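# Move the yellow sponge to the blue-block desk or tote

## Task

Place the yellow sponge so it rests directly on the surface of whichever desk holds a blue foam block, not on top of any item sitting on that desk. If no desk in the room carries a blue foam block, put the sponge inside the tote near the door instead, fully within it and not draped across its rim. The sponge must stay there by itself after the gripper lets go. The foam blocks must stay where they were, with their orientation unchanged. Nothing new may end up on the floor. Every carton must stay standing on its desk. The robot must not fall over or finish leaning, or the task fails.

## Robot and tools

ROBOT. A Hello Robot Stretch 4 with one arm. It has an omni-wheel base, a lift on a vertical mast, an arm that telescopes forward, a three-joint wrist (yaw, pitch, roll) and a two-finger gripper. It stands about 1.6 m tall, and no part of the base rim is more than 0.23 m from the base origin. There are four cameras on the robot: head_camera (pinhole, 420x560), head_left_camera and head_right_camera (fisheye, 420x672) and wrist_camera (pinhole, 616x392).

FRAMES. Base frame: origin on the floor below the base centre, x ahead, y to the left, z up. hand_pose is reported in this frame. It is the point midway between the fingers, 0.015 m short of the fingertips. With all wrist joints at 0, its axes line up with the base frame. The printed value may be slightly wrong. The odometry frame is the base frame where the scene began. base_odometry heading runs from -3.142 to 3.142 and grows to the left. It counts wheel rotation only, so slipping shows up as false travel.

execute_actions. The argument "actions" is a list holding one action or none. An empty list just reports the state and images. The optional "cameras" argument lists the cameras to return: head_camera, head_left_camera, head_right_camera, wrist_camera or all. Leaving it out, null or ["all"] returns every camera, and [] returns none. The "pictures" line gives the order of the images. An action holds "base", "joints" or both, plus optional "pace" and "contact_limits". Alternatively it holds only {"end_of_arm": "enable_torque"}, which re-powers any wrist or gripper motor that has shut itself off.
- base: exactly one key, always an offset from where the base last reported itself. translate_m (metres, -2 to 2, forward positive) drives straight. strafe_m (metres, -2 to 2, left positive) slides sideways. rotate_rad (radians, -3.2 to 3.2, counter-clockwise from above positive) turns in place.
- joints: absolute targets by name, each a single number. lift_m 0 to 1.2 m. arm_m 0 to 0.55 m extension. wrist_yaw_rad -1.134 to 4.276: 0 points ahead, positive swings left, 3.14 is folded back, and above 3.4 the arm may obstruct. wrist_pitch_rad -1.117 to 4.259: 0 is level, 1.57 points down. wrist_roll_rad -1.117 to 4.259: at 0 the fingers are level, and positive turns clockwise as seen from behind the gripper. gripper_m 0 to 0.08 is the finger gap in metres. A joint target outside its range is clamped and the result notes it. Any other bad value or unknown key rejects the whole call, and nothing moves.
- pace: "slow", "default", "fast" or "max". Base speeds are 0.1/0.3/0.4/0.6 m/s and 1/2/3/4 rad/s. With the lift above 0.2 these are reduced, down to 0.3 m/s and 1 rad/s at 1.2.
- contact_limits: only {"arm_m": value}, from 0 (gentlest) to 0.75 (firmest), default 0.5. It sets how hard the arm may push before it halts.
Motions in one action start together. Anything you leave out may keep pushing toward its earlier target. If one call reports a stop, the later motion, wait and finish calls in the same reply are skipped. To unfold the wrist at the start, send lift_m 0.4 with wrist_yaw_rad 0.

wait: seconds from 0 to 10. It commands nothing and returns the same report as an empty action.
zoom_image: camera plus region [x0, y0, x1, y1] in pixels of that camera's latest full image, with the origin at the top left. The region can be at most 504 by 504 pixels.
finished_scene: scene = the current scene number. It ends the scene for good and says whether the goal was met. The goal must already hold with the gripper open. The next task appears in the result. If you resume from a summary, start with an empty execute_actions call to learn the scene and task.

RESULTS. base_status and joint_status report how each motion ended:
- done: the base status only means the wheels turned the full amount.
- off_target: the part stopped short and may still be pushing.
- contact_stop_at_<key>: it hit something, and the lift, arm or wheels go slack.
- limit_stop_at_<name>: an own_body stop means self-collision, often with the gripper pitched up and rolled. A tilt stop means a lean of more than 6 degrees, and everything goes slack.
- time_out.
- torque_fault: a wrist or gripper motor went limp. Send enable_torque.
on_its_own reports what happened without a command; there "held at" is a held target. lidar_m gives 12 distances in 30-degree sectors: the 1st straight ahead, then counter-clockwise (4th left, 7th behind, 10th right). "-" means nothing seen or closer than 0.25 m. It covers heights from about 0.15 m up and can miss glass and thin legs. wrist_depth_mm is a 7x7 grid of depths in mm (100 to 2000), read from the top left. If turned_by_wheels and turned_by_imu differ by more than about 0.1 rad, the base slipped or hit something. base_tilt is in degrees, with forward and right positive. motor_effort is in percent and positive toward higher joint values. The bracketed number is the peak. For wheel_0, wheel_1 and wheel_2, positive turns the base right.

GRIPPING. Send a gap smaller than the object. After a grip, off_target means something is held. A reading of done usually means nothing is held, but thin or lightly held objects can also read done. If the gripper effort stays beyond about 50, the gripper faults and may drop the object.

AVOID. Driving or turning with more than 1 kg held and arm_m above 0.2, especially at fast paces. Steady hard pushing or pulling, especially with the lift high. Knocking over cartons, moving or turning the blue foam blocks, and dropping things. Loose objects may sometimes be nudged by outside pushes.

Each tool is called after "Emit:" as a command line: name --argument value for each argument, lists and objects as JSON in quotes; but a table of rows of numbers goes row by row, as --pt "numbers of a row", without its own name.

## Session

Emit:
execute_actions --actions '[]'

Scene clock: 0.00 s.
base_odometry: x=+0.000 y=+0.000 heading=+0.000 (m, m, rad; odometry frame)
turned_by_wheels: +0.000 (rad since the last result)
turned_by_imu: +0.000 (rad since the last result)
base_tilt: forward=+0.1 right=-0.2 (deg)
lidar_m: 1.25 1.38 1.31 1.28 1.38 1.36 1.34 1.47 1.85 1.81 1.22 0.97
base_status: not commanded
joint_positions: lift_m=+0.211 arm_m=+0.002 wrist_yaw_rad=+3.044 wrist_pitch_rad=+0.019 wrist_roll_rad=+0.003 gripper_m=+0.040
joint_status: not commanded
motor_effort: lift_m=+20 arm_m=-1 wrist_yaw_rad=-2 wrist_pitch_rad=-10 wrist_roll_rad=+0 gripper_m=+2 wheel_0=-1 wheel_1=-1 wheel_2=+1 (%)
hand_pose: x=-0.0301 y=+0.1078 z=+0.3848 quat_wxyz=(+0.049, -0.009, +0.002, +0.999) (m; base frame)
wrist_depth_mm: - 139 - - - - - / - 139 1618 1661 - - - / 109 138 1983 - - - - / 133 155 - - - - - / - - - - - - - / 1397 1499 1537 1576 1661 1661 1708 / 991 - 132 1025 106 1118 1098
pictures: head_camera, head_left_camera, head_right_camera, wrist_camera
Images, in order (width x height): head_camera 420x560, head_left_camera 420x672, head_right_camera 420x672, wrist_camera 616x392.

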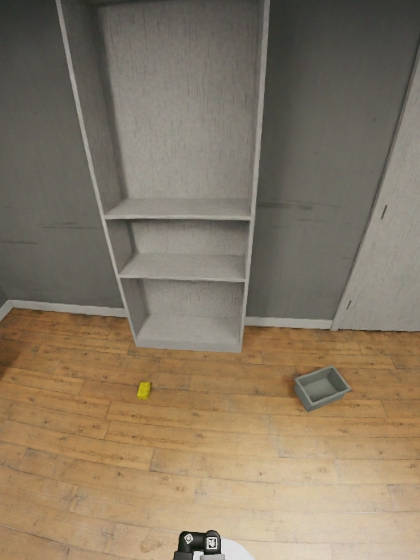

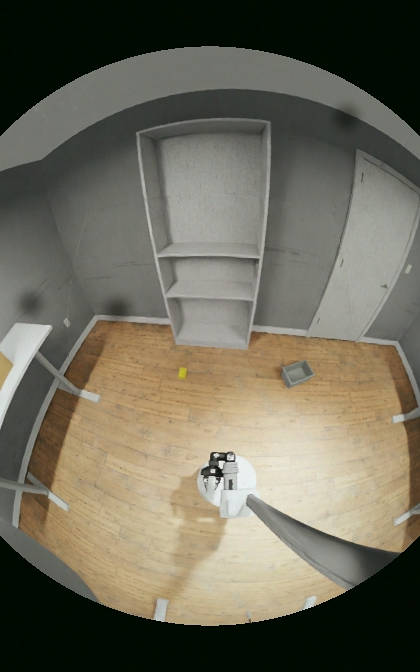

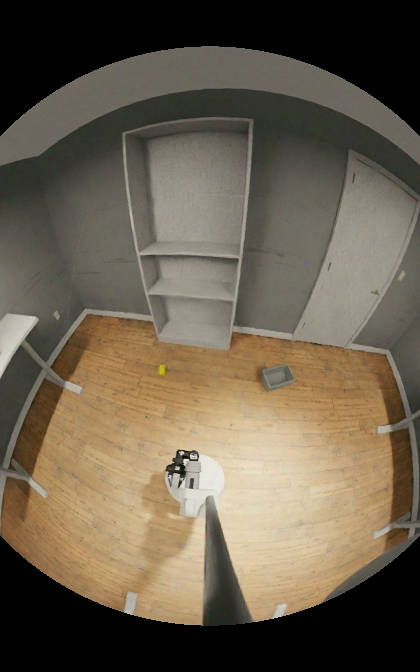

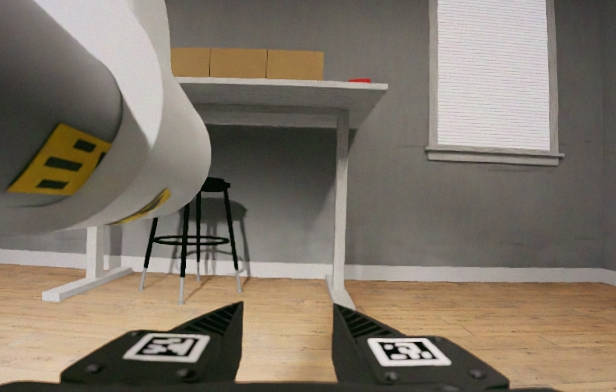

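Emit:
execute_actions --actions '[{"base":{"strafe_m":0.53},"joints":{"lift_m":0.4,"wrist_yaw_rad":0,"wrist_pitch_rad":1.57,"gripper_m":0.08},"pace":"fast"}]' --cameras '[]'

Emit:
execute_actions --actions '[{"base":{"translate_m":0.4},"joints":{"arm_m":0.3,"lift_m":0.3},"pace":"fast"}]' --cameras '["wrist_camera"]'

Scene clock: 8.47 s.
base_odometry: x=+0.000 y=+0.530 heading=+0.000 (m, m, rad; odometry frame)
turned_by_wheels: +0.000 (rad since the last result)
turned_by_imu: +0.002 (rad since the last result)
base_tilt: forward=+0.0 right=-0.2 (deg)
lidar_m: 1.33 0.98 0.77 0.72 0.82 2.08 1.32 1.39 2.37 2.33 1.38 1.35
base_status: done
joint_positions: lift_m=+0.400 arm_m=+0.002 wrist_yaw_rad=+0.000 wrist_pitch_rad=+1.570 wrist_roll_rad=+0.003 gripper_m=+0.080
joint_status: all done
motor_effort: lift_m=+24(26) arm_m=-1(1) wrist_yaw_rad=-3(6) wrist_pitch_rad=-3(6) wrist_roll_rad=+0(0) gripper_m=+2(0) wheel_0=+1(13) wheel_1=+1(12) wheel_2=+0(2) (%)
hand_pose: x=+0.1731 y=-0.0874 z=+0.3652 quat_wxyz=(+0.707, +0.001, +0.707, -0.001) (m; base frame)
wrist_depth_mm: 508 517 525 530 539 544 554 / 508 512 521 525 530 539 549 / 504 512 517 521 525 539 544 / 504 508 517 521 525 530 544 / 500 307 303 517 525 530 535 / 293 291 296 301 517 525 535 / - - 294 297 135 - -
pictures: none
No camera images: the call's "cameras" was empty. Leave "cameras" out to get every camera's image.

Scene clock: 10.73 s.
base_odometry: x=+0.400 y=+0.530 heading=+0.001 (m, m, rad; odometry frame)
turned_by_wheels: +0.000 (rad since the last result)
turned_by_imu: -0.001 (rad since the last result)
base_tilt: forward=+0.0 right=-0.2 (deg)
lidar_m: 0.93 1.36 0.71 0.70 0.77 1.19 2.02 1.88 2.44 2.41 1.19 0.96
base_status: done
joint_positions: lift_m=+0.300 arm_m=+0.299 wrist_yaw_rad=+0.000 wrist_pitch_rad=+1.570 wrist_roll_rad=+0.003 gripper_m=+0.080
joint_status: all done
motor_effort: lift_m=+15(22) arm_m=+4(3) wrist_yaw_rad=-1(3) wrist_pitch_rad=-3(4) wrist_roll_rad=+2(1) gripper_m=+0(0) wheel_0=+1(10) wheel_1=+2(14) wheel_2=+4(17) (%)
hand_pose: x=+0.4704 y=-0.0874 z=+0.2659 quat_wxyz=(+0.707, +0.001, +0.707, -0.001) (m; base frame)
wrist_depth_mm: 410 415 418 424 433 436 442 / 407 410 415 424 427 433 439 / 404 410 415 377 424 433 436 / 402 407 413 413 424 427 433 / 402 407 410 415 421 427 433 / 399 402 407 413 415 424 427 / - - 407 410 135 - -
pictures: wrist_camera
Images, in order (width x height): wrist_camera 616x392.

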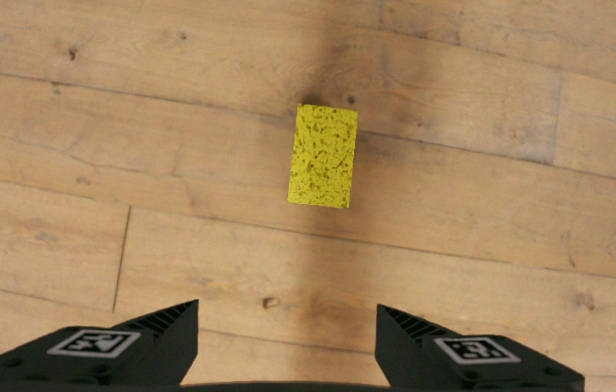

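Emit:
execute_actions --actions '[{"base":{"strafe_m":-0.034},"joints":{"arm_m":0.40,"lift_m":0.13,"wrist_roll_rad":0.1}}]' --cameras '["wrist_camera"]'

Scene clock: 16.47 s.
base_odometry: x=+0.400 y=+0.496 heading=+0.001 (m, m, rad; odometry frame)
turned_by_wheels: +0.000 (rad since the last result)
turned_by_imu: +0.001 (rad since the last result)
base_tilt: forward=+0.0 right=-0.2 (deg)
lidar_m: 0.93 1.36 0.75 0.71 0.80 1.26 2.03 1.91 2.41 2.37 1.16 0.96
base_status: done
joint_positions: lift_m=+0.130 arm_m=+0.399 wrist_yaw_rad=+0.000 wrist_pitch_rad=+1.570 wrist_roll_rad=+0.100 gripper_m=+0.080
joint_status: all done
motor_effort: lift_m=+14(13) arm_m=+4(4) wrist_yaw_rad=-3(4) wrist_pitch_rad=-1(3) wrist_roll_rad=+0(4) gripper_m=+3(1) wheel_0=+2(5) wheel_1=-2(11) wheel_2=+0(1) (%)
hand_pose: x=+0.5703 y=-0.0874 z=+0.0960 quat_wxyz=(+0.707, +0.035, +0.706, -0.035) (m; base frame)
wrist_depth_mm: 241 244 247 250 253 256 258 / 241 243 246 248 252 255 258 / 238 241 244 248 251 254 256 / 237 239 242 245 249 252 255 / 236 238 240 200 248 251 253 / 236 236 197 198 245 250 252 / - - 196 197 135 - -
pictures: wrist_camera
Images, in order (width x height): wrist_camera 616x392.

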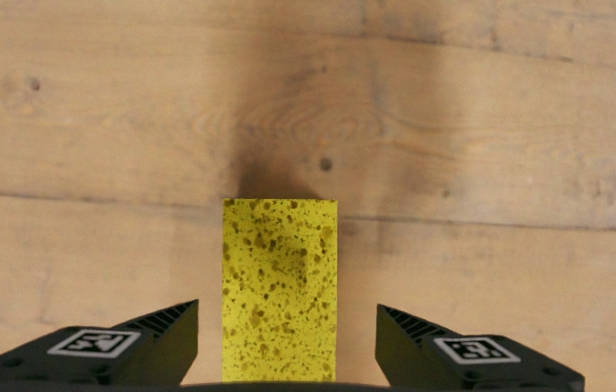

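Slightly left; nudge.

Emit:
execute_actions --actions '[{"base":{"strafe_m":0.007}}]' --cameras '[]'

Emit:
execute_actions --actions '[{"joints":{"lift_m":0.06}}]' --cameras '["wrist_camera"]'

Emit:
execute_actions --actions '[{"joints":{"gripper_m":0.04}}]' --cameras '[]'

Emit:
execute_actions --actions '[{"joints":{"lift_m":0.5,"arm_m":0.01},"pace":"fast"}]' --cameras '[]'

Emit:
execute_actions --actions '[{"joints":{"lift_m":1.2,"wrist_roll_rad":0,"wrist_pitch_rad":0.6,"wrist_yaw_rad":1.3},"base":{"rotate_rad":1.47},"pace":"fast"}]' --cameras '["head_camera","head_left_camera","head_right_camera"]'

Scene clock: 28.17 s.
base_odometry: x=+0.400 y=+0.503 heading=+0.001 (m, m, rad; odometry frame)
turned_by_wheels: +0.000 (rad since the last result)
turned_by_imu: +0.001 (rad since the last result)
base_tilt: forward=+0.0 right=-0.2 (deg)
lidar_m: 0.93 1.36 0.76 0.72 0.80 1.20 2.04 1.90 2.42 2.39 1.16 0.95
base_status: done
joint_positions: lift_m=+0.130 arm_m=+0.399 wrist_yaw_rad=+0.000 wrist_pitch_rad=+1.570 wrist_roll_rad=+0.100 gripper_m=+0.080
joint_status: not commanded
motor_effort: lift_m=+15(14) arm_m=+4(4) wrist_yaw_rad=-2(2) wrist_pitch_rad=+0(1) wrist_roll_rad=+2(2) gripper_m=+1(0) wheel_0=+0(4) wheel_1=+2(13) wheel_2=+0(0) (%)
hand_pose: x=+0.5703 y=-0.0874 z=+0.0960 quat_wxyz=(+0.707, +0.035, +0.706, -0.035) (m; base frame)
wrist_depth_mm: 242 243 248 249 252 257 258 / 239 243 246 249 252 254 258 / 238 241 244 248 250 253 256 / 237 240 243 245 249 251 255 / 236 238 240 200 247 251 252 / 235 236 239 198 245 249 252 / - - 217 197 135 - -
pictures: none
No camera images: the call's "cameras" was empty. Leave "cameras" out to get every camera's image.

Scene clock: 29.43 s.
base_odometry: x=+0.400 y=+0.503 heading=+0.001 (m, m, rad; odometry frame)
turned_by_wheels: +0.000 (rad since the last result)
turned_by_imu: +0.000 (rad since the last result)
base_tilt: forward=+0.0 right=-0.2 (deg)
lidar_m: 0.92 1.35 0.73 0.73 0.81 1.21 2.03 1.84 2.41 2.38 1.16 0.96
base_status: not commanded
joint_positions: lift_m=+0.060 arm_m=+0.399 wrist_yaw_rad=+0.000 wrist_pitch_rad=+1.570 wrist_roll_rad=+0.100 gripper_m=+0.080
joint_status: all done
motor_effort: lift_m=+15(17) arm_m=+4(4) wrist_yaw_rad=-3(3) wrist_pitch_rad=-1(1) wrist_roll_rad=+0(1) gripper_m=+2(2) wheel_0=+0(0) wheel_1=+2(2) wheel_2=+0(0) (%)
hand_pose: x=+0.5703 y=-0.0874 z=+0.0259 quat_wxyz=(+0.706, +0.035, +0.706, -0.035) (m; base frame)
wrist_depth_mm: 172 174 176 178 180 183 - / 171 173 175 177 179 182 183 / 170 172 174 176 179 181 182 / 169 171 172 131 177 180 181 / 168 170 128 129 176 178 180 / 167 169 128 129 153 178 179 / - - 127 128 129 - -
pictures: wrist_camera
Images, in order (width x height): wrist_camera 616x392.

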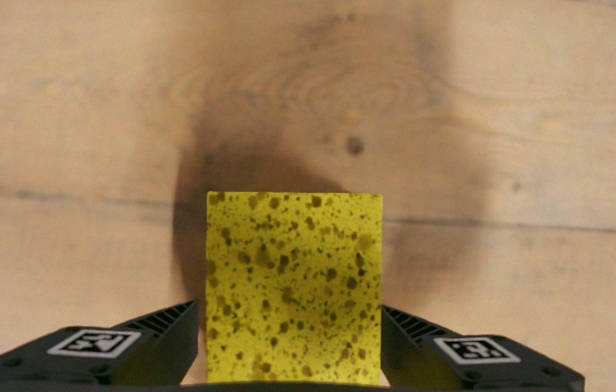

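Scene clock: 30.43 s.
base_odometry: x=+0.400 y=+0.503 heading=+0.001 (m, m, rad; odometry frame)
turned_by_wheels: +0.000 (rad since the last result)
turned_by_imu: +0.000 (rad since the last result)
base_tilt: forward=+0.0 right=-0.2 (deg)
lidar_m: 0.94 1.33 0.74 0.72 0.77 1.24 2.04 1.87 2.40 2.39 1.14 0.96
base_status: not commanded
joint_positions: lift_m=+0.060 arm_m=+0.399 wrist_yaw_rad=+0.000 wrist_pitch_rad=+1.570 wrist_roll_rad=+0.100 gripper_m=+0.060
joint_status: gripper_m off_target (ended at +0.060, target +0.040)
on_its_own: gripper_m is held at +0.054, not at your +0.040, by its contact guard: the fingers met something
motor_effort: lift_m=+15(15) arm_m=+4(4) wrist_yaw_rad=-1(1) wrist_pitch_rad=+0(0) wrist_roll_rad=-2(1) gripper_m=-36(39) wheel_0=+0(0) wheel_1=+2(2) wheel_2=+0(0) (%)
hand_pose: x=+0.5703 y=-0.0874 z=+0.0259 quat_wxyz=(+0.706, +0.035, +0.706, -0.035) (m; base frame)
wrist_depth_mm: 172 174 176 178 181 183 - / 171 173 175 177 179 182 183 / 170 172 175 176 178 181 182 / 169 171 172 130 178 179 181 / 168 170 128 129 177 179 180 / 167 169 128 128 175 178 179 / - - 126 128 115 177 -
pictures: none
No camera images: the call's "cameras" was empty. Leave "cameras" out to get every camera's image.

Scene clock: 32.63 s.
base_odometry: x=+0.400 y=+0.503 heading=+0.001 (m, m, rad; odometry frame)
turned_by_wheels: +0.000 (rad since the last result)
turned_by_imu: +0.001 (rad since the last result)
base_tilt: forward=+0.1 right=-0.2 (deg)
lidar_m: 0.93 1.35 0.75 0.72 0.81 1.19 2.03 1.88 2.41 2.36 1.12 0.96
base_status: not commanded
joint_positions: lift_m=+0.500 arm_m=+0.011 wrist_yaw_rad=+0.000 wrist_pitch_rad=+1.570 wrist_roll_rad=+0.100 gripper_m=+0.060
joint_status: all done
on_its_own: gripper_m is held at +0.054, not at your +0.040, by its contact guard: the fingers met something
motor_effort: lift_m=+24(25) arm_m=-4(6) wrist_yaw_rad=+0(2) wrist_pitch_rad=-1(2) wrist_roll_rad=-1(1) gripper_m=-36(37) wheel_0=+0(0) wheel_1=+2(2) wheel_2=+0(0) (%)
hand_pose: x=+0.1818 y=-0.0874 z=+0.4652 quat_wxyz=(+0.706, +0.035, +0.706, -0.035) (m; base frame)
wrist_depth_mm: 609 615 621 640 640 647 661 / 609 615 621 634 640 647 661 / 609 615 621 621 634 640 654 / 597 609 609 130 627 640 640 / 597 597 128 129 627 634 640 / 591 394 127 129 615 627 640 / - - 126 128 115 627 634
pictures: none
No camera images: the call's "cameras" was empty. Leave "cameras" out to get every camera's image.

Scene clock: 35.47 s.
base_odometry: x=+0.400 y=+0.503 heading=+1.471 (m, m, rad; odometry frame)
turned_by_wheels: +1.470 (rad since the last result)
turned_by_imu: +1.497 (rad since the last result)
base_tilt: forward=+0.0 right=-0.2 (deg)
lidar_m: 0.73 0.81 1.05 1.67 1.74 2.53 3.23 1.16 0.98 0.94 1.32 0.76
base_status: done
joint_positions: lift_m=+1.199 arm_m=+0.011 wrist_yaw_rad=+1.300 wrist_pitch_rad=+0.603 wrist_roll_rad=+0.000 gripper_m=+0.059
joint_status: all done
on_its_own: gripper_m is held at +0.054, not at your +0.040, by its contact guard: the fingers met something
motor_effort: lift_m=+24(26) arm_m=-4(4) wrist_yaw_rad=-2(5) wrist_pitch_rad=-10(13) wrist_roll_rad=-2(2) gripper_m=-36(36) wheel_0=+0(9) wheel_1=+0(10) wheel_2=-2(10) (%)
hand_pose: x=+0.3127 y=+0.1455 z=+1.2572 quat_wxyz=(+0.760, -0.180, +0.236, +0.578) (m; base frame)
wrist_depth_mm: 1983 - - - - 1708 1308 / 1576 - - - - 1618 1336 / - - - - 1205 878 741 / - - - 130 1537 820 691 / - - 128 129 1661 741 676 / 1708 1708 128 129 1756 1756 580 / - - 126 128 115 1618 1430
pictures: head_camera, head_left_camera, head_right_camera
Images, in order (width x height): head_camera 420x560, head_left_camera 420x672, head_right_camera 420x672.

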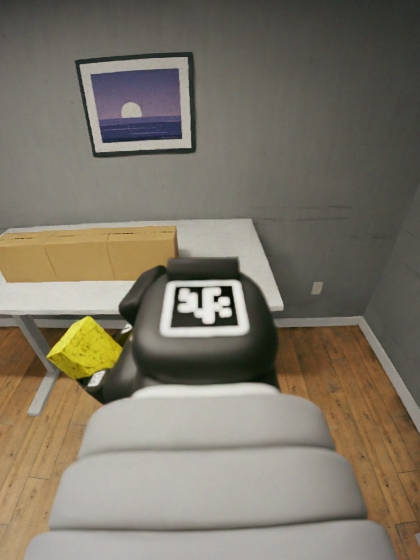

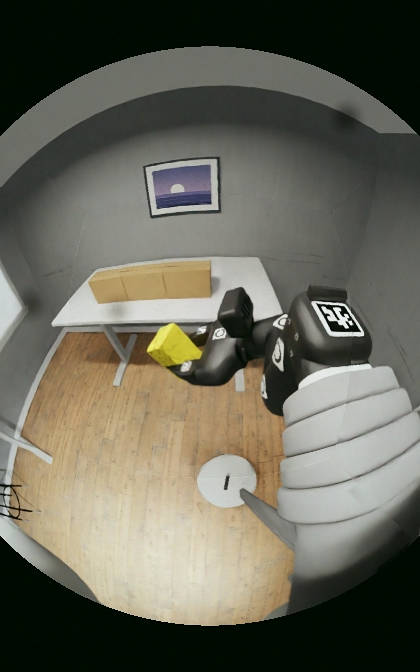

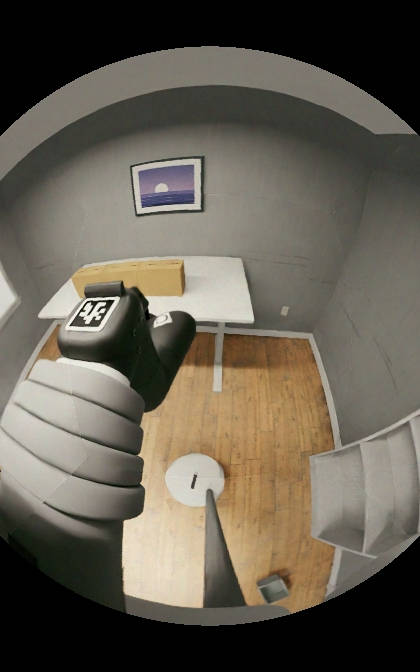

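Emit:
execute_actions --actions '[{"joints":{"arm_m":0.55},"base":{"translate_m":0.31},"pace":"fast"}]' --cameras '[]'

Emit:
execute_actions --actions '[{"joints":{"wrist_pitch_rad":0.85}}]' --cameras '["wrist_camera"]'

Emit:
execute_actions --actions '[{"joints":{"wrist_pitch_rad":1.3}}]' --cameras '["wrist_camera"]'

Scene clock: 45.53 s.
base_odometry: x=+0.431 y=+0.811 heading=+1.471 (m, m, rad; odometry frame)
turned_by_wheels: +0.000 (rad since the last result)
turned_by_imu: +0.000 (rad since the last result)
base_tilt: forward=+0.1 right=-0.2 (deg)
lidar_m: 0.42 0.45 0.64 1.73 1.78 2.56 3.56 1.34 0.98 0.96 1.30 0.45
base_status: done
joint_positions: lift_m=+1.199 arm_m=+0.549 wrist_yaw_rad=+1.300 wrist_pitch_rad=+0.603 wrist_roll_rad=+0.000 gripper_m=+0.059
joint_status: all done
on_its_own: gripper_m is held at +0.054, not at your +0.040, by its contact guard: the fingers met something
motor_effort: lift_m=+24(25) arm_m=+4(7) wrist_yaw_rad=+0(0) wrist_pitch_rad=-8(7) wrist_roll_rad=-1(2) gripper_m=-38(38) wheel_0=+3(5) wheel_1=+4(9) wheel_2=-3(17) (%)
hand_pose: x=+0.8513 y=+0.1454 z=+1.2572 quat_wxyz=(+0.760, -0.180, +0.236, +0.578) (m; base frame)
wrist_depth_mm: 1983 - - 1537 820 544 415 / - - - 1618 842 569 449 / - 640 1060 1098 878 585 455 / 477 484 768 131 798 597 466 / 366 402 128 129 654 609 473 / 303 330 127 129 549 564 477 / - - 126 128 116 500 469
pictures: none
No camera images: the call's "cameras" was empty. Leave "cameras" out to get every camera's image.

Scene clock: 46.23 s.
base_odometry: x=+0.431 y=+0.811 heading=+1.471 (m, m, rad; odometry frame)
turned_by_wheels: +0.000 (rad since the last result)
turned_by_imu: +0.000 (rad since the last result)
base_tilt: forward=+0.0 right=-0.2 (deg)
lidar_m: 0.42 0.46 0.62 1.74 1.78 2.58 3.56 1.32 0.97 0.96 1.30 0.44
base_status: not commanded
joint_positions: lift_m=+1.199 arm_m=+0.549 wrist_yaw_rad=+1.300 wrist_pitch_rad=+0.852 wrist_roll_rad=+0.000 gripper_m=+0.059
joint_status: all done
on_its_own: gripper_m is held at +0.054, not at your +0.040, by its contact guard: the fingers met something
motor_effort: lift_m=+24(24) arm_m=+4(4) wrist_yaw_rad=-2(2) wrist_pitch_rad=-6(8) wrist_roll_rad=+0(0) gripper_m=-37(38) wheel_0=+3(3) wheel_1=+4(4) wheel_2=-2(3) (%)
hand_pose: x=+0.8419 y=+0.1116 z=+1.2177 quat_wxyz=(+0.725, -0.250, +0.329, +0.551) (m; base frame)
wrist_depth_mm: - 559 976 1025 854 569 449 / 455 480 788 820 809 585 459 / 362 389 640 676 691 609 473 / 309 345 549 130 591 591 484 / 270 315 128 129 500 521 500 / 240 256 128 128 442 459 473 / - - 126 128 116 418 418
pictures: wrist_camera
Images, in order (width x height): wrist_camera 616x392.

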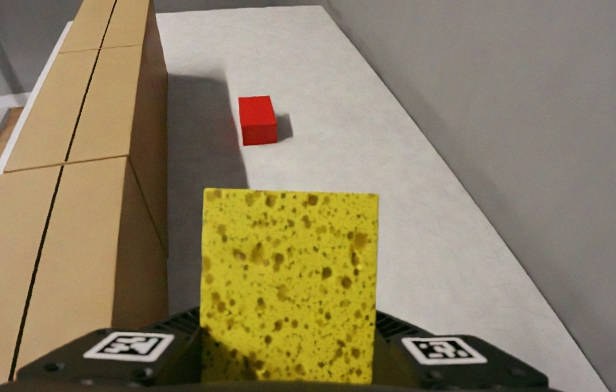

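Scene clock: 47.07 s.
base_odometry: x=+0.431 y=+0.811 heading=+1.471 (m, m, rad; odometry frame)
turned_by_wheels: +0.000 (rad since the last result)
turned_by_imu: +0.000 (rad since the last result)
base_tilt: forward=+0.1 right=-0.2 (deg)
lidar_m: 0.42 0.44 0.63 1.73 1.76 2.53 3.53 1.34 0.98 0.96 1.32 0.43
base_status: not commanded
joint_positions: lift_m=+1.199 arm_m=+0.549 wrist_yaw_rad=+1.300 wrist_pitch_rad=+1.301 wrist_roll_rad=+0.000 gripper_m=+0.059
joint_status: all done
on_its_own: gripper_m is held at +0.054, not at your +0.040, by its contact guard: the fingers met something
motor_effort: lift_m=+24(25) arm_m=+4(4) wrist_yaw_rad=-1(2) wrist_pitch_rad=-2(3) wrist_roll_rad=-2(1) gripper_m=-38(37) wheel_0=+3(3) wheel_1=+4(4) wheel_2=-3(2) (%)
hand_pose: x=+0.8196 y=+0.0313 z=+1.1727 quat_wxyz=(+0.634, -0.366, +0.482, +0.482) (m; base frame)
wrist_depth_mm: 237 310 462 469 480 488 480 / 225 285 439 445 452 462 473 / 213 259 418 424 430 436 445 / 203 236 389 130 407 415 418 / 206 267 128 129 387 394 397 / 347 355 128 129 366 375 379 / - - 126 128 115 364 364
pictures: wrist_camera
Images, in order (width x height): wrist_camera 616x392.

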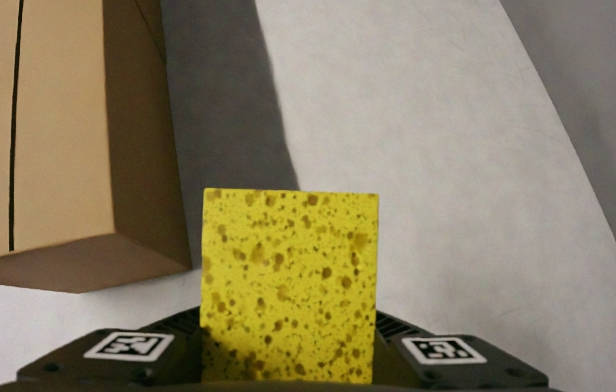

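Emit:
execute_actions --actions '[{"joints":{"wrist_pitch_rad":0.6}}]' --cameras '[]'

Emit:
execute_actions --actions '[{"joints":{"arm_m":0.01},"base":{"translate_m":-0.55},"pace":"fast"}]' --cameras '[]'

Emit:
execute_actions --actions '[{"base":{"rotate_rad":1.545},"pace":"fast"}]' --cameras '[]'

Emit:
execute_actions --actions '[{"base":{"translate_m":0.85},"pace":"fast"}]' --cameras '["head_camera","head_left_camera","head_right_camera"]'

Scene clock: 55.07 s.
base_odometry: x=+0.431 y=+0.811 heading=+1.471 (m, m, rad; odometry frame)
turned_by_wheels: +0.000 (rad since the last result)
turned_by_imu: +0.001 (rad since the last result)
base_tilt: forward=+0.1 right=-0.2 (deg)
lidar_m: 0.43 0.45 0.62 1.73 1.74 2.53 3.53 1.36 0.97 0.96 1.30 0.45
base_status: not commanded
joint_positions: lift_m=+1.199 arm_m=+0.549 wrist_yaw_rad=+1.300 wrist_pitch_rad=+0.603 wrist_roll_rad=+0.000 gripper_m=+0.059
joint_status: all done
on_its_own: gripper_m is held at +0.054, not at your +0.040, by its contact guard: the fingers met something
motor_effort: lift_m=+24(24) arm_m=+4(4) wrist_yaw_rad=-2(2) wrist_pitch_rad=-11(13) wrist_roll_rad=+0(1) gripper_m=-36(37) wheel_0=+3(3) wheel_1=+4(4) wheel_2=-3(2) (%)
hand_pose: x=+0.8513 y=+0.1454 z=+1.2571 quat_wxyz=(+0.760, -0.180, +0.236, +0.578) (m; base frame)
wrist_depth_mm: - - - 1499 820 539 415 / - - - 1576 842 574 449 / - 640 1060 1098 891 585 455 / 473 484 759 130 798 597 466 / 366 399 128 129 654 609 473 / 304 330 127 129 544 564 480 / - - 126 128 115 504 473
pictures: none
No camera images: the call's "cameras" was empty. Leave "cameras" out to get every camera's image.

Scene clock: 58.37 s.
base_odometry: x=+0.376 y=+0.264 heading=+1.471 (m, m, rad; odometry frame)
turned_by_wheels: +0.000 (rad since the last result)
turned_by_imu: +0.003 (rad since the last result)
base_tilt: forward=+0.0 right=-0.2 (deg)
lidar_m: 0.96 1.02 1.40 1.68 1.78 2.28 2.95 0.93 0.97 0.92 0.97 1.82
base_status: done
joint_positions: lift_m=+1.200 arm_m=+0.011 wrist_yaw_rad=+1.300 wrist_pitch_rad=+0.603 wrist_roll_rad=+0.000 gripper_m=+0.059
joint_status: all done
on_its_own: gripper_m is held at +0.054, not at your +0.040, by its contact guard: the fingers met something
motor_effort: lift_m=+24(24) arm_m=-4(6) wrist_yaw_rad=-2(0) wrist_pitch_rad=-9(11) wrist_roll_rad=+1(3) gripper_m=-37(36) wheel_0=-1(6) wheel_1=-4(9) wheel_2=+1(8) (%)
hand_pose: x=+0.3127 y=+0.1454 z=+1.2572 quat_wxyz=(+0.760, -0.180, +0.236, +0.578) (m; base frame)
wrist_depth_mm: 1708 - - - - - 1576 / 1537 1808 - - - - 1537 / - - - - - 1182 931 / - - - 130 - 1661 866 / 1983 - 128 129 - - 1618 / 1708 1708 128 128 1756 1808 1708 / - - 126 128 116 1618 1576
pictures: none
No camera images: the call's "cameras" was empty. Leave "cameras" out to get every camera's image.

Scene clock: 61.20 s.
base_odometry: x=+0.376 y=+0.264 heading=+3.015 (m, m, rad; odometry frame)
turned_by_wheels: +1.544 (rad since the last result)
turned_by_imu: +1.573 (rad since the last result)
base_tilt: forward=+0.1 right=-0.2 (deg)
lidar_m: 1.68 1.76 2.21 2.13 0.95 0.98 0.93 0.96 1.77 0.95 1.01 1.38
base_status: done
joint_positions: lift_m=+1.200 arm_m=+0.011 wrist_yaw_rad=+1.300 wrist_pitch_rad=+0.603 wrist_roll_rad=+0.000 gripper_m=+0.059
joint_status: not commanded
on_its_own: gripper_m is held at +0.054, not at your +0.040, by its contact guard: the fingers met something
motor_effort: lift_m=+24(24) arm_m=-4(4) wrist_yaw_rad=-2(1) wrist_pitch_rad=-9(9) wrist_roll_rad=-2(1) gripper_m=-36(36) wheel_0=-3(3) wheel_1=-4(7) wheel_2=-5(7) (%)
hand_pose: x=+0.3127 y=+0.1454 z=+1.2572 quat_wxyz=(+0.760, -0.180, +0.236, +0.578) (m; base frame)
wrist_depth_mm: - - - - - - - / - - - - - - - / - - - - - - - / - - - 130 - - - / - - 128 129 - - - / 1708 1708 127 128 1756 1863 1863 / - - 126 128 115 1618 1618
pictures: none
No camera images: the call's "cameras" was empty. Leave "cameras" out to get every camera's image.

Scene clock: 65.50 s.
base_odometry: x=-0.467 y=+0.372 heading=+3.015 (m, m, rad; odometry frame)
turned_by_wheels: +0.000 (rad since the last result)
turned_by_imu: -0.003 (rad since the last result)
base_tilt: forward=+0.0 right=-0.2 (deg)
lidar_m: 0.84 0.88 1.18 2.11 2.23 1.58 1.80 1.46 0.99 0.95 0.99 1.66
base_status: done
joint_positions: lift_m=+1.200 arm_m=+0.011 wrist_yaw_rad=+1.300 wrist_pitch_rad=+0.603 wrist_roll_rad=+0.000 gripper_m=+0.059
joint_status: not commanded
on_its_own: gripper_m is held at +0.054, not at your +0.040, by its contact guard: the fingers met something
motor_effort: lift_m=+24(24) arm_m=-4(4) wrist_yaw_rad=-1(2) wrist_pitch_rad=-9(9) wrist_roll_rad=+0(1) gripper_m=-36(39) wheel_0=+1(4) wheel_1=+3(9) wheel_2=+0(12) (%)
hand_pose: x=+0.3127 y=+0.1454 z=+1.2572 quat_wxyz=(+0.760, -0.180, +0.236, +0.578) (m; base frame)
wrist_depth_mm: 1863 1983 - - - 1756 1366 / - - - - - 1576 1397 / - - - - 1308 946 788 / - - - 131 - 878 741 / 1983 - 128 129 1983 1281 691 / 1661 1708 128 129 1430 1537 1464 / - - 126 128 115 1205 1499
pictures: head_camera, head_left_camera, head_right_camera
Images, in order (width x height): head_camera 420x560, head_left_camera 420x672, head_right_camera 420x672.

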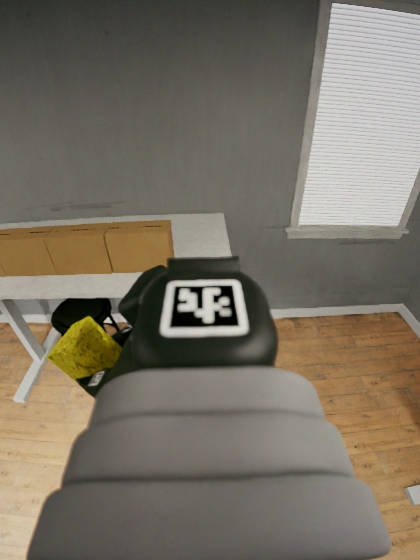

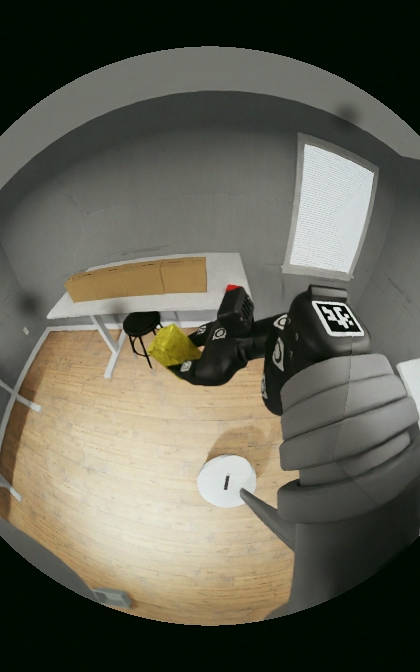

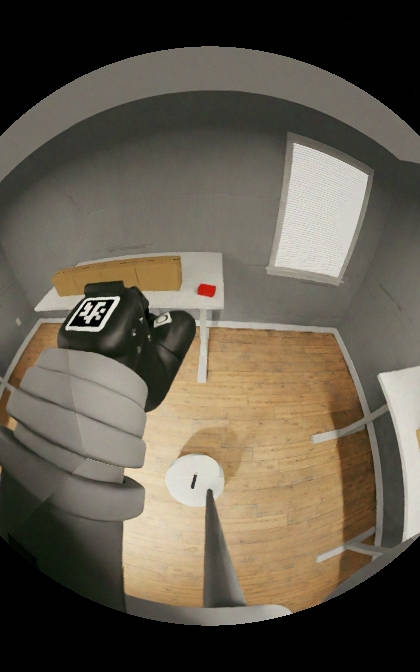

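Emit:
execute_actions --actions '[{"joints":{"arm_m":0.55},"base":{"translate_m":0.42},"pace":"fast"}]' --cameras '["wrist_camera"]'

Emit:
execute_actions --actions '[{"joints":{"wrist_pitch_rad":0.9}}]' --cameras '["wrist_camera"]'

Emit:
execute_actions --actions '[{"joints":{"wrist_pitch_rad":1.3}}]' --cameras '["wrist_camera"]'

Scene clock: 75.07 s.
base_odometry: x=-0.884 y=+0.425 heading=+3.015 (m, m, rad; odometry frame)
turned_by_wheels: +0.000 (rad since the last result)
turned_by_imu: -0.001 (rad since the last result)
base_tilt: forward=+0.0 right=-0.2 (deg)
lidar_m: 0.41 0.41 0.61 2.12 2.20 1.99 2.20 1.46 1.01 0.95 1.69 1.23
base_status: done
joint_positions: lift_m=+1.200 arm_m=+0.549 wrist_yaw_rad=+1.300 wrist_pitch_rad=+0.603 wrist_roll_rad=+0.000 gripper_m=+0.059
joint_status: all done
on_its_own: gripper_m is held at +0.054, not at your +0.040, by its contact guard: the fingers met something
motor_effort: lift_m=+24(24) arm_m=+4(4) wrist_yaw_rad=-2(1) wrist_pitch_rad=-8(8) wrist_roll_rad=-1(0) gripper_m=-38(37) wheel_0=+2(8) wheel_1=+4(7) wheel_2=-2(11) (%)
hand_pose: x=+0.8513 y=+0.1454 z=+1.2572 quat_wxyz=(+0.760, -0.180, +0.236, +0.578) (m; base frame)
wrist_depth_mm: - - - 1308 750 517 410 / - - - 1366 778 530 421 / 591 759 1060 1078 798 549 433 / 452 707 759 130 768 554 439 / 377 603 128 129 661 569 445 / 324 521 128 129 554 549 452 / - - 126 128 115 508 445
pictures: wrist_camera
Images, in order (width x height): wrist_camera 616x392.

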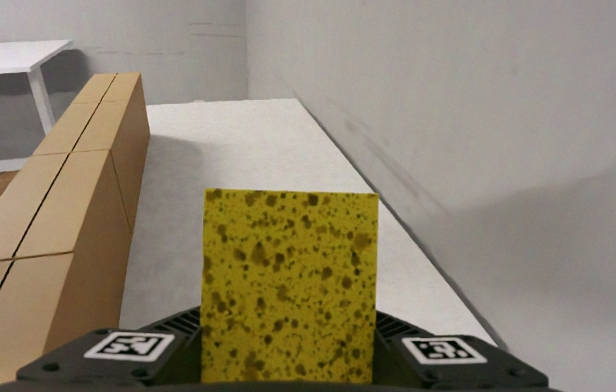

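Scene clock: 75.80 s.
base_odometry: x=-0.884 y=+0.425 heading=+3.015 (m, m, rad; odometry frame)
turned_by_wheels: +0.000 (rad since the last result)
turned_by_imu: +0.000 (rad since the last result)
base_tilt: forward=+0.0 right=-0.2 (deg)
lidar_m: 0.40 0.43 0.60 2.10 2.23 1.95 2.23 1.44 0.99 0.96 1.68 1.24
base_status: not commanded
joint_positions: lift_m=+1.200 arm_m=+0.549 wrist_yaw_rad=+1.300 wrist_pitch_rad=+0.902 wrist_roll_rad=+0.000 gripper_m=+0.059
joint_status: all done
on_its_own: gripper_m is held at +0.054, not at your +0.040, by its contact guard: the fingers met something
motor_effort: lift_m=+25(24) arm_m=+4(4) wrist_yaw_rad=-2(1) wrist_pitch_rad=-6(6) wrist_roll_rad=+0(0) gripper_m=-37(34) wheel_0=+2(2) wheel_1=+4(4) wheel_2=-2(2) (%)
hand_pose: x=+0.8397 y=+0.1037 z=+1.2109 quat_wxyz=(+0.717, -0.264, +0.347, +0.545) (m; base frame)
wrist_depth_mm: 473 741 878 891 778 535 421 / 397 661 732 741 732 549 433 / 343 574 621 627 647 574 449 / 304 508 521 131 564 559 462 / 278 449 128 129 480 500 473 / 262 402 128 128 430 442 455 / - - 126 128 115 407 407
pictures: wrist_camera
Images, in order (width x height): wrist_camera 616x392.

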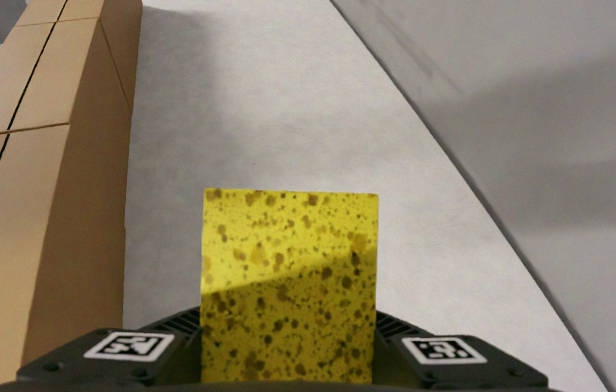

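Scene clock: 76.60 s.
base_odometry: x=-0.884 y=+0.425 heading=+3.015 (m, m, rad; odometry frame)
turned_by_wheels: +0.000 (rad since the last result)
turned_by_imu: +0.000 (rad since the last result)
base_tilt: forward=+0.1 right=-0.2 (deg)
lidar_m: 0.41 0.43 0.60 2.12 2.21 1.96 2.19 1.43 1.01 0.95 1.66 1.26
base_status: not commanded
joint_positions: lift_m=+1.200 arm_m=+0.549 wrist_yaw_rad=+1.300 wrist_pitch_rad=+1.301 wrist_roll_rad=+0.000 gripper_m=+0.059
joint_status: all done
on_its_own: gripper_m is held at +0.054, not at your +0.040, by its contact guard: the fingers met something
motor_effort: lift_m=+24(24) arm_m=+4(4) wrist_yaw_rad=-3(2) wrist_pitch_rad=-2(3) wrist_roll_rad=+1(0) gripper_m=-35(37) wheel_0=+2(2) wheel_1=+4(4) wheel_2=-2(2) (%)
hand_pose: x=+0.8196 y=+0.0313 z=+1.1728 quat_wxyz=(+0.634, -0.366, +0.482, +0.482) (m; base frame)
wrist_depth_mm: 281 455 462 466 480 492 455 / 268 427 439 445 455 462 466 / 253 407 418 424 433 439 449 / 239 384 392 130 410 413 418 / 300 366 128 129 384 394 397 / 351 355 128 129 368 377 379 / - - 126 128 115 362 364
pictures: wrist_camera
Images, in order (width x height): wrist_camera 616x392.

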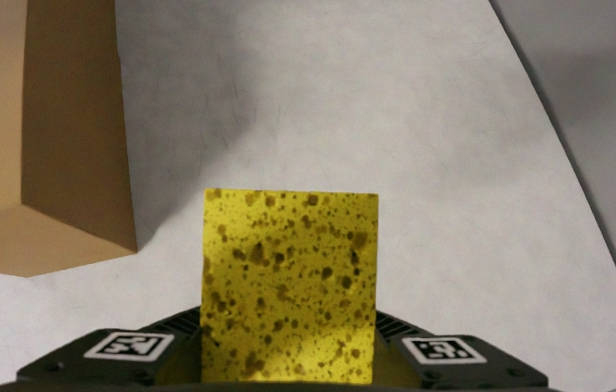

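Emit:
execute_actions --actions '[{"joints":{"wrist_pitch_rad":0.6}}]' --cameras '[]'

Emit:
execute_actions --actions '[{"joints":{"arm_m":0.01},"base":{"translate_m":-0.35},"pace":"fast"}]' --cameras '[]'

Emit:
execute_actions --actions '[{"base":{"rotate_rad":1.58},"pace":"fast"}]' --cameras '[]'

Emit:
execute_actions --actions '[{"base":{"translate_m":1.3},"pace":"fast"}]' --cameras '["head_camera","head_left_camera","head_right_camera"]'

Scene clock: 85.63 s.
base_odometry: x=-0.884 y=+0.425 heading=+3.015 (m, m, rad; odometry frame)
turned_by_wheels: +0.000 (rad since the last result)
turned_by_imu: +0.001 (rad since the last result)
base_tilt: forward=+0.1 right=-0.2 (deg)
lidar_m: 0.40 0.44 0.59 2.10 2.25 1.92 2.19 1.48 1.01 0.95 1.69 1.26
base_status: not commanded
joint_positions: lift_m=+1.200 arm_m=+0.549 wrist_yaw_rad=+1.300 wrist_pitch_rad=+0.603 wrist_roll_rad=+0.000 gripper_m=+0.059
joint_status: all done
on_its_own: gripper_m is held at +0.054, not at your +0.040, by its contact guard: the fingers met something
motor_effort: lift_m=+24(24) arm_m=+4(4) wrist_yaw_rad=-1(0) wrist_pitch_rad=-8(13) wrist_roll_rad=-2(0) gripper_m=-37(38) wheel_0=+2(2) wheel_1=+5(4) wheel_2=-2(2) (%)
hand_pose: x=+0.8513 y=+0.1454 z=+1.2571 quat_wxyz=(+0.760, -0.180, +0.236, +0.578) (m; base frame)
wrist_depth_mm: - - - 1308 750 521 410 / - - - 1366 768 535 418 / 597 759 1060 1078 798 544 430 / 449 707 768 130 778 559 439 / 375 597 128 129 654 569 445 / 322 521 128 129 549 554 449 / - - 126 128 115 508 449
pictures: none
No camera images: the call's "cameras" was empty. Leave "cameras" out to get every camera's image.

Scene clock: 88.30 s.
base_odometry: x=-0.537 y=+0.380 heading=+3.015 (m, m, rad; odometry frame)
turned_by_wheels: -0.001 (rad since the last result)
turned_by_imu: +0.002 (rad since the last result)
base_tilt: forward=+0.0 right=-0.2 (deg)
lidar_m: 0.74 0.84 1.08 2.11 2.23 1.64 1.85 1.47 1.02 0.94 0.99 1.62
base_status: done
joint_positions: lift_m=+1.200 arm_m=+0.011 wrist_yaw_rad=+1.300 wrist_pitch_rad=+0.603 wrist_roll_rad=+0.000 gripper_m=+0.059
joint_status: all done
on_its_own: gripper_m is held at +0.054, not at your +0.040, by its contact guard: the fingers met something
motor_effort: lift_m=+24(24) arm_m=-4(5) wrist_yaw_rad=-3(1) wrist_pitch_rad=-8(10) wrist_roll_rad=+2(0) gripper_m=-36(39) wheel_0=-3(13) wheel_1=-5(11) wheel_2=+0(12) (%)
hand_pose: x=+0.3127 y=+0.1454 z=+1.2572 quat_wxyz=(+0.760, -0.180, +0.236, +0.578) (m; base frame)
wrist_depth_mm: 1863 - - - - 1708 1308 / - - - - 1430 1576 1336 / - - - - 1138 854 732 / - - - 130 1756 831 668 / 1983 - 128 129 1808 759 661 / 1708 1708 128 129 1229 1160 603 / - - 126 128 116 1205 1430
pictures: none
No camera images: the call's "cameras" was empty. Leave "cameras" out to get every camera's image.

Scene clock: 91.17 s.
base_odometry: x=-0.537 y=+0.380 heading=-1.689 (m, m, rad; odometry frame)
turned_by_wheels: +1.579 (rad since the last result)
turned_by_imu: +1.608 (rad since the last result)
base_tilt: forward=+0.1 right=-0.2 (deg)
lidar_m: 2.11 2.26 1.66 1.85 1.40 1.00 0.96 1.87 1.60 0.75 0.81 1.09
base_status: done
joint_positions: lift_m=+1.200 arm_m=+0.011 wrist_yaw_rad=+1.300 wrist_pitch_rad=+0.603 wrist_roll_rad=+0.000 gripper_m=+0.059
joint_status: not commanded
on_its_own: gripper_m is held at +0.054, not at your +0.040, by its contact guard: the fingers met something
motor_effort: lift_m=+24(23) arm_m=-4(4) wrist_yaw_rad=-3(1) wrist_pitch_rad=-10(7) wrist_roll_rad=-3(1) gripper_m=-36(37) wheel_0=-4(3) wheel_1=-5(8) wheel_2=-5(7) (%)
hand_pose: x=+0.3127 y=+0.1454 z=+1.2572 quat_wxyz=(+0.760, -0.180, +0.236, +0.578) (m; base frame)
wrist_depth_mm: 1661 1756 1921 - - - - / 1808 1983 - - - - - / 1983 - - - - - - / - - - 130 - - - / 1983 - 128 129 - - - / 1708 1708 128 129 1756 1863 1863 / - - 126 128 115 1618 1618
pictures: none
No camera images: the call's "cameras" was empty. Leave "cameras" out to get every camera's image.

Scene clock: 96.97 s.
base_odometry: x=-0.690 y=-0.910 heading=-1.689 (m, m, rad; odometry frame)
turned_by_wheels: +0.000 (rad since the last result)
turned_by_imu: -0.005 (rad since the last result)
base_tilt: forward=+0.0 right=-0.2 (deg)
lidar_m: 0.82 0.87 1.19 1.51 1.50 2.48 3.10 1.09 0.79 0.75 1.63 0.85
base_status: done
joint_positions: lift_m=+1.200 arm_m=+0.011 wrist_yaw_rad=+1.300 wrist_pitch_rad=+0.603 wrist_roll_rad=+0.000 gripper_m=+0.059
joint_status: not commanded
on_its_own: gripper_m is held at +0.054, not at your +0.040, by its contact guard: the fingers met something
motor_effort: lift_m=+24(24) arm_m=-4(4) wrist_yaw_rad=-2(1) wrist_pitch_rad=-9(9) wrist_roll_rad=-2(0) gripper_m=-40(37) wheel_0=+1(4) wheel_1=+4(7) wheel_2=-2(12) (%)
hand_pose: x=+0.3127 y=+0.1454 z=+1.2572 quat_wxyz=(+0.760, -0.180, +0.236, +0.578) (m; base frame)
wrist_depth_mm: 1708 1808 1921 - - 1808 1397 / 1921 1921 - - - 1921 1430 / 1983 - - - - 1078 788 / - - - 131 - 904 759 / - - 128 129 - 1618 707 / 1708 1708 128 129 1661 1808 1537 / - - 126 128 115 1661 1537
pictures: head_camera, head_left_camera, head_right_camera
Images, in order (width x height): head_camera 420x560, head_left_camera 420x672, head_right_camera 420x672.

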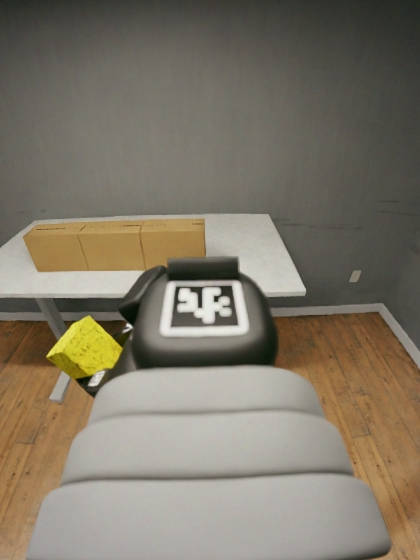

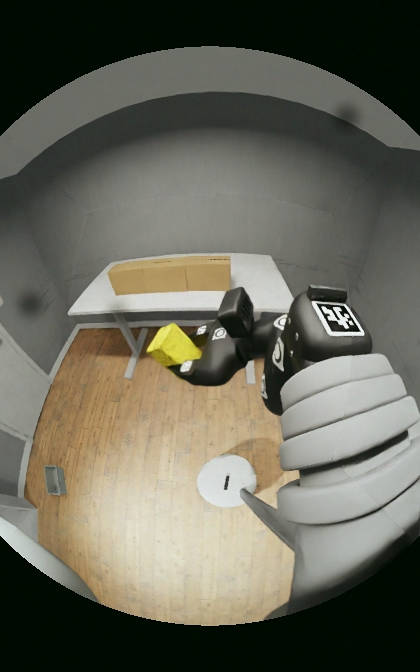

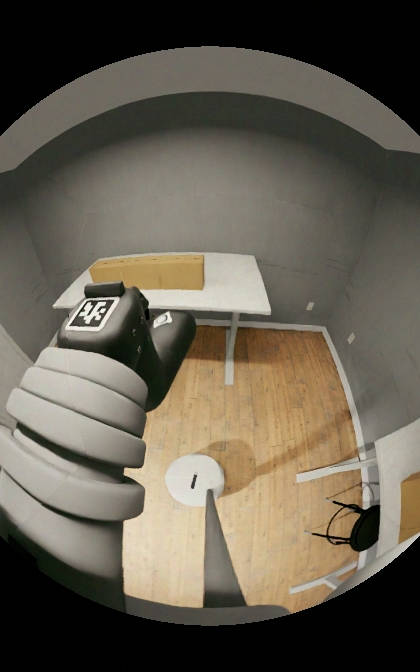

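Emit:
execute_actions --actions '[{"joints":{"arm_m":0.55},"base":{"translate_m":0.40},"pace":"fast"}]' --cameras '[]'

Emit:
execute_actions --actions '[{"joints":{"wrist_pitch_rad":0.9}}]' --cameras '["wrist_camera"]'

Emit:
execute_actions --actions '[{"joints":{"wrist_pitch_rad":1.35}}]' --cameras '["wrist_camera"]'

Scene clock: 105.80 s.
base_odometry: x=-0.738 y=-1.308 heading=-1.689 (m, m, rad; odometry frame)
turned_by_wheels: +0.000 (rad since the last result)
turned_by_imu: +0.000 (rad since the last result)
base_tilt: forward=+0.0 right=-0.2 (deg)
lidar_m: 0.41 0.45 0.64 2.12 1.66 2.66 3.55 1.14 0.83 1.16 1.63 0.44
base_status: done
joint_positions: lift_m=+1.200 arm_m=+0.549 wrist_yaw_rad=+1.300 wrist_pitch_rad=+0.603 wrist_roll_rad=+0.000 gripper_m=+0.059
joint_status: all done
on_its_own: gripper_m is held at +0.054, not at your +0.040, by its contact guard: the fingers met something
motor_effort: lift_m=+24(24) arm_m=+4(4) wrist_yaw_rad=+1(0) wrist_pitch_rad=-9(9) wrist_roll_rad=+0(2) gripper_m=-38(38) wheel_0=+1(3) wheel_1=+3(8) wheel_2=+1(12) (%)
hand_pose: x=+0.8513 y=+0.1454 z=+1.2572 quat_wxyz=(+0.760, -0.180, +0.236, +0.578) (m; base frame)
wrist_depth_mm: 1708 1808 1983 1464 831 574 452 / 1808 1983 - 1537 854 585 462 / 1983 640 1078 1098 891 603 477 / 452 504 768 131 809 621 484 / 366 462 128 129 654 627 496 / 304 379 127 128 544 585 500 / - - 126 128 115 500 496
pictures: none
No camera images: the call's "cameras" was empty. Leave "cameras" out to get every camera's image.

Scene clock: 106.53 s.
base_odometry: x=-0.738 y=-1.308 heading=-1.689 (m, m, rad; odometry frame)
turned_by_wheels: +0.000 (rad since the last result)
turned_by_imu: +0.000 (rad since the last result)
base_tilt: forward=+0.0 right=-0.2 (deg)
lidar_m: 0.41 0.43 0.65 2.11 1.64 2.65 3.54 1.12 0.83 1.19 1.62 0.44
base_status: not commanded
joint_positions: lift_m=+1.200 arm_m=+0.549 wrist_yaw_rad=+1.300 wrist_pitch_rad=+0.902 wrist_roll_rad=+0.000 gripper_m=+0.059
joint_status: all done
on_its_own: gripper_m is held at +0.054, not at your +0.040, by its contact guard: the fingers met something
motor_effort: lift_m=+24(24) arm_m=+4(4) wrist_yaw_rad=-3(1) wrist_pitch_rad=-8(7) wrist_roll_rad=+1(1) gripper_m=-37(35) wheel_0=+1(1) wheel_1=+3(3) wheel_2=+1(1) (%)
hand_pose: x=+0.8397 y=+0.1037 z=+1.2109 quat_wxyz=(+0.717, -0.264, +0.347, +0.545) (m; base frame)
wrist_depth_mm: 480 512 878 891 854 591 466 / 394 473 723 741 768 615 480 / 336 442 580 627 647 634 496 / 290 407 521 130 559 580 512 / 256 375 128 129 480 500 517 / 230 303 128 128 430 445 455 / - - 126 128 115 407 407
pictures: wrist_camera
Images, in order (width x height): wrist_camera 616x392.

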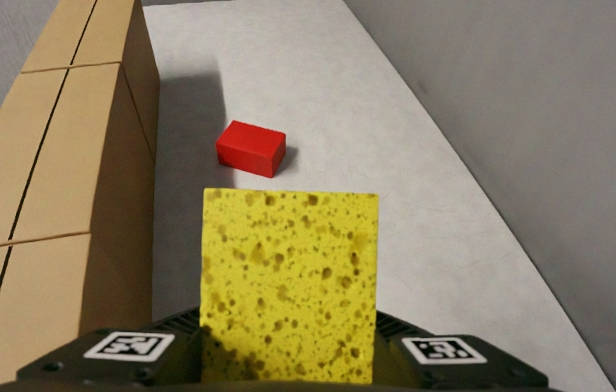

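Scene clock: 107.37 s.
base_odometry: x=-0.738 y=-1.308 heading=-1.689 (m, m, rad; odometry frame)
turned_by_wheels: +0.000 (rad since the last result)
turned_by_imu: +0.000 (rad since the last result)
base_tilt: forward=+0.1 right=-0.3 (deg)
lidar_m: 0.40 0.44 0.62 2.12 1.63 2.59 3.54 1.11 0.85 1.17 1.62 0.44
base_status: not commanded
joint_positions: lift_m=+1.200 arm_m=+0.549 wrist_yaw_rad=+1.300 wrist_pitch_rad=+1.351 wrist_roll_rad=+0.000 gripper_m=+0.059
joint_status: all done
on_its_own: gripper_m is held at +0.054, not at your +0.040, by its contact guard: the fingers met something
motor_effort: lift_m=+24(24) arm_m=+4(4) wrist_yaw_rad=-1(1) wrist_pitch_rad=-2(3) wrist_roll_rad=+1(0) gripper_m=-38(37) wheel_0=+1(1) wheel_1=+3(3) wheel_2=+1(1) (%)
hand_pose: x=+0.8169 y=+0.0214 z=+1.1702 quat_wxyz=(+0.621, -0.378, +0.498, +0.472) (m; base frame)
wrist_depth_mm: 224 368 439 445 452 462 496 / 216 342 424 427 433 442 455 / 206 310 404 407 413 421 427 / 197 287 384 131 397 404 410 / 189 265 128 129 379 387 392 / 181 225 127 129 366 373 375 / - - 126 128 115 359 359
pictures: wrist_camera
Images, in order (width x height): wrist_camera 616x392.

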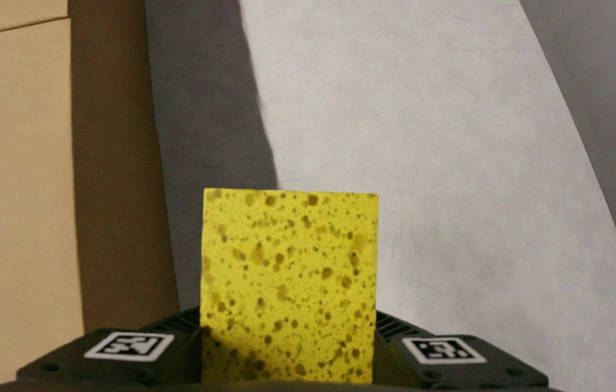

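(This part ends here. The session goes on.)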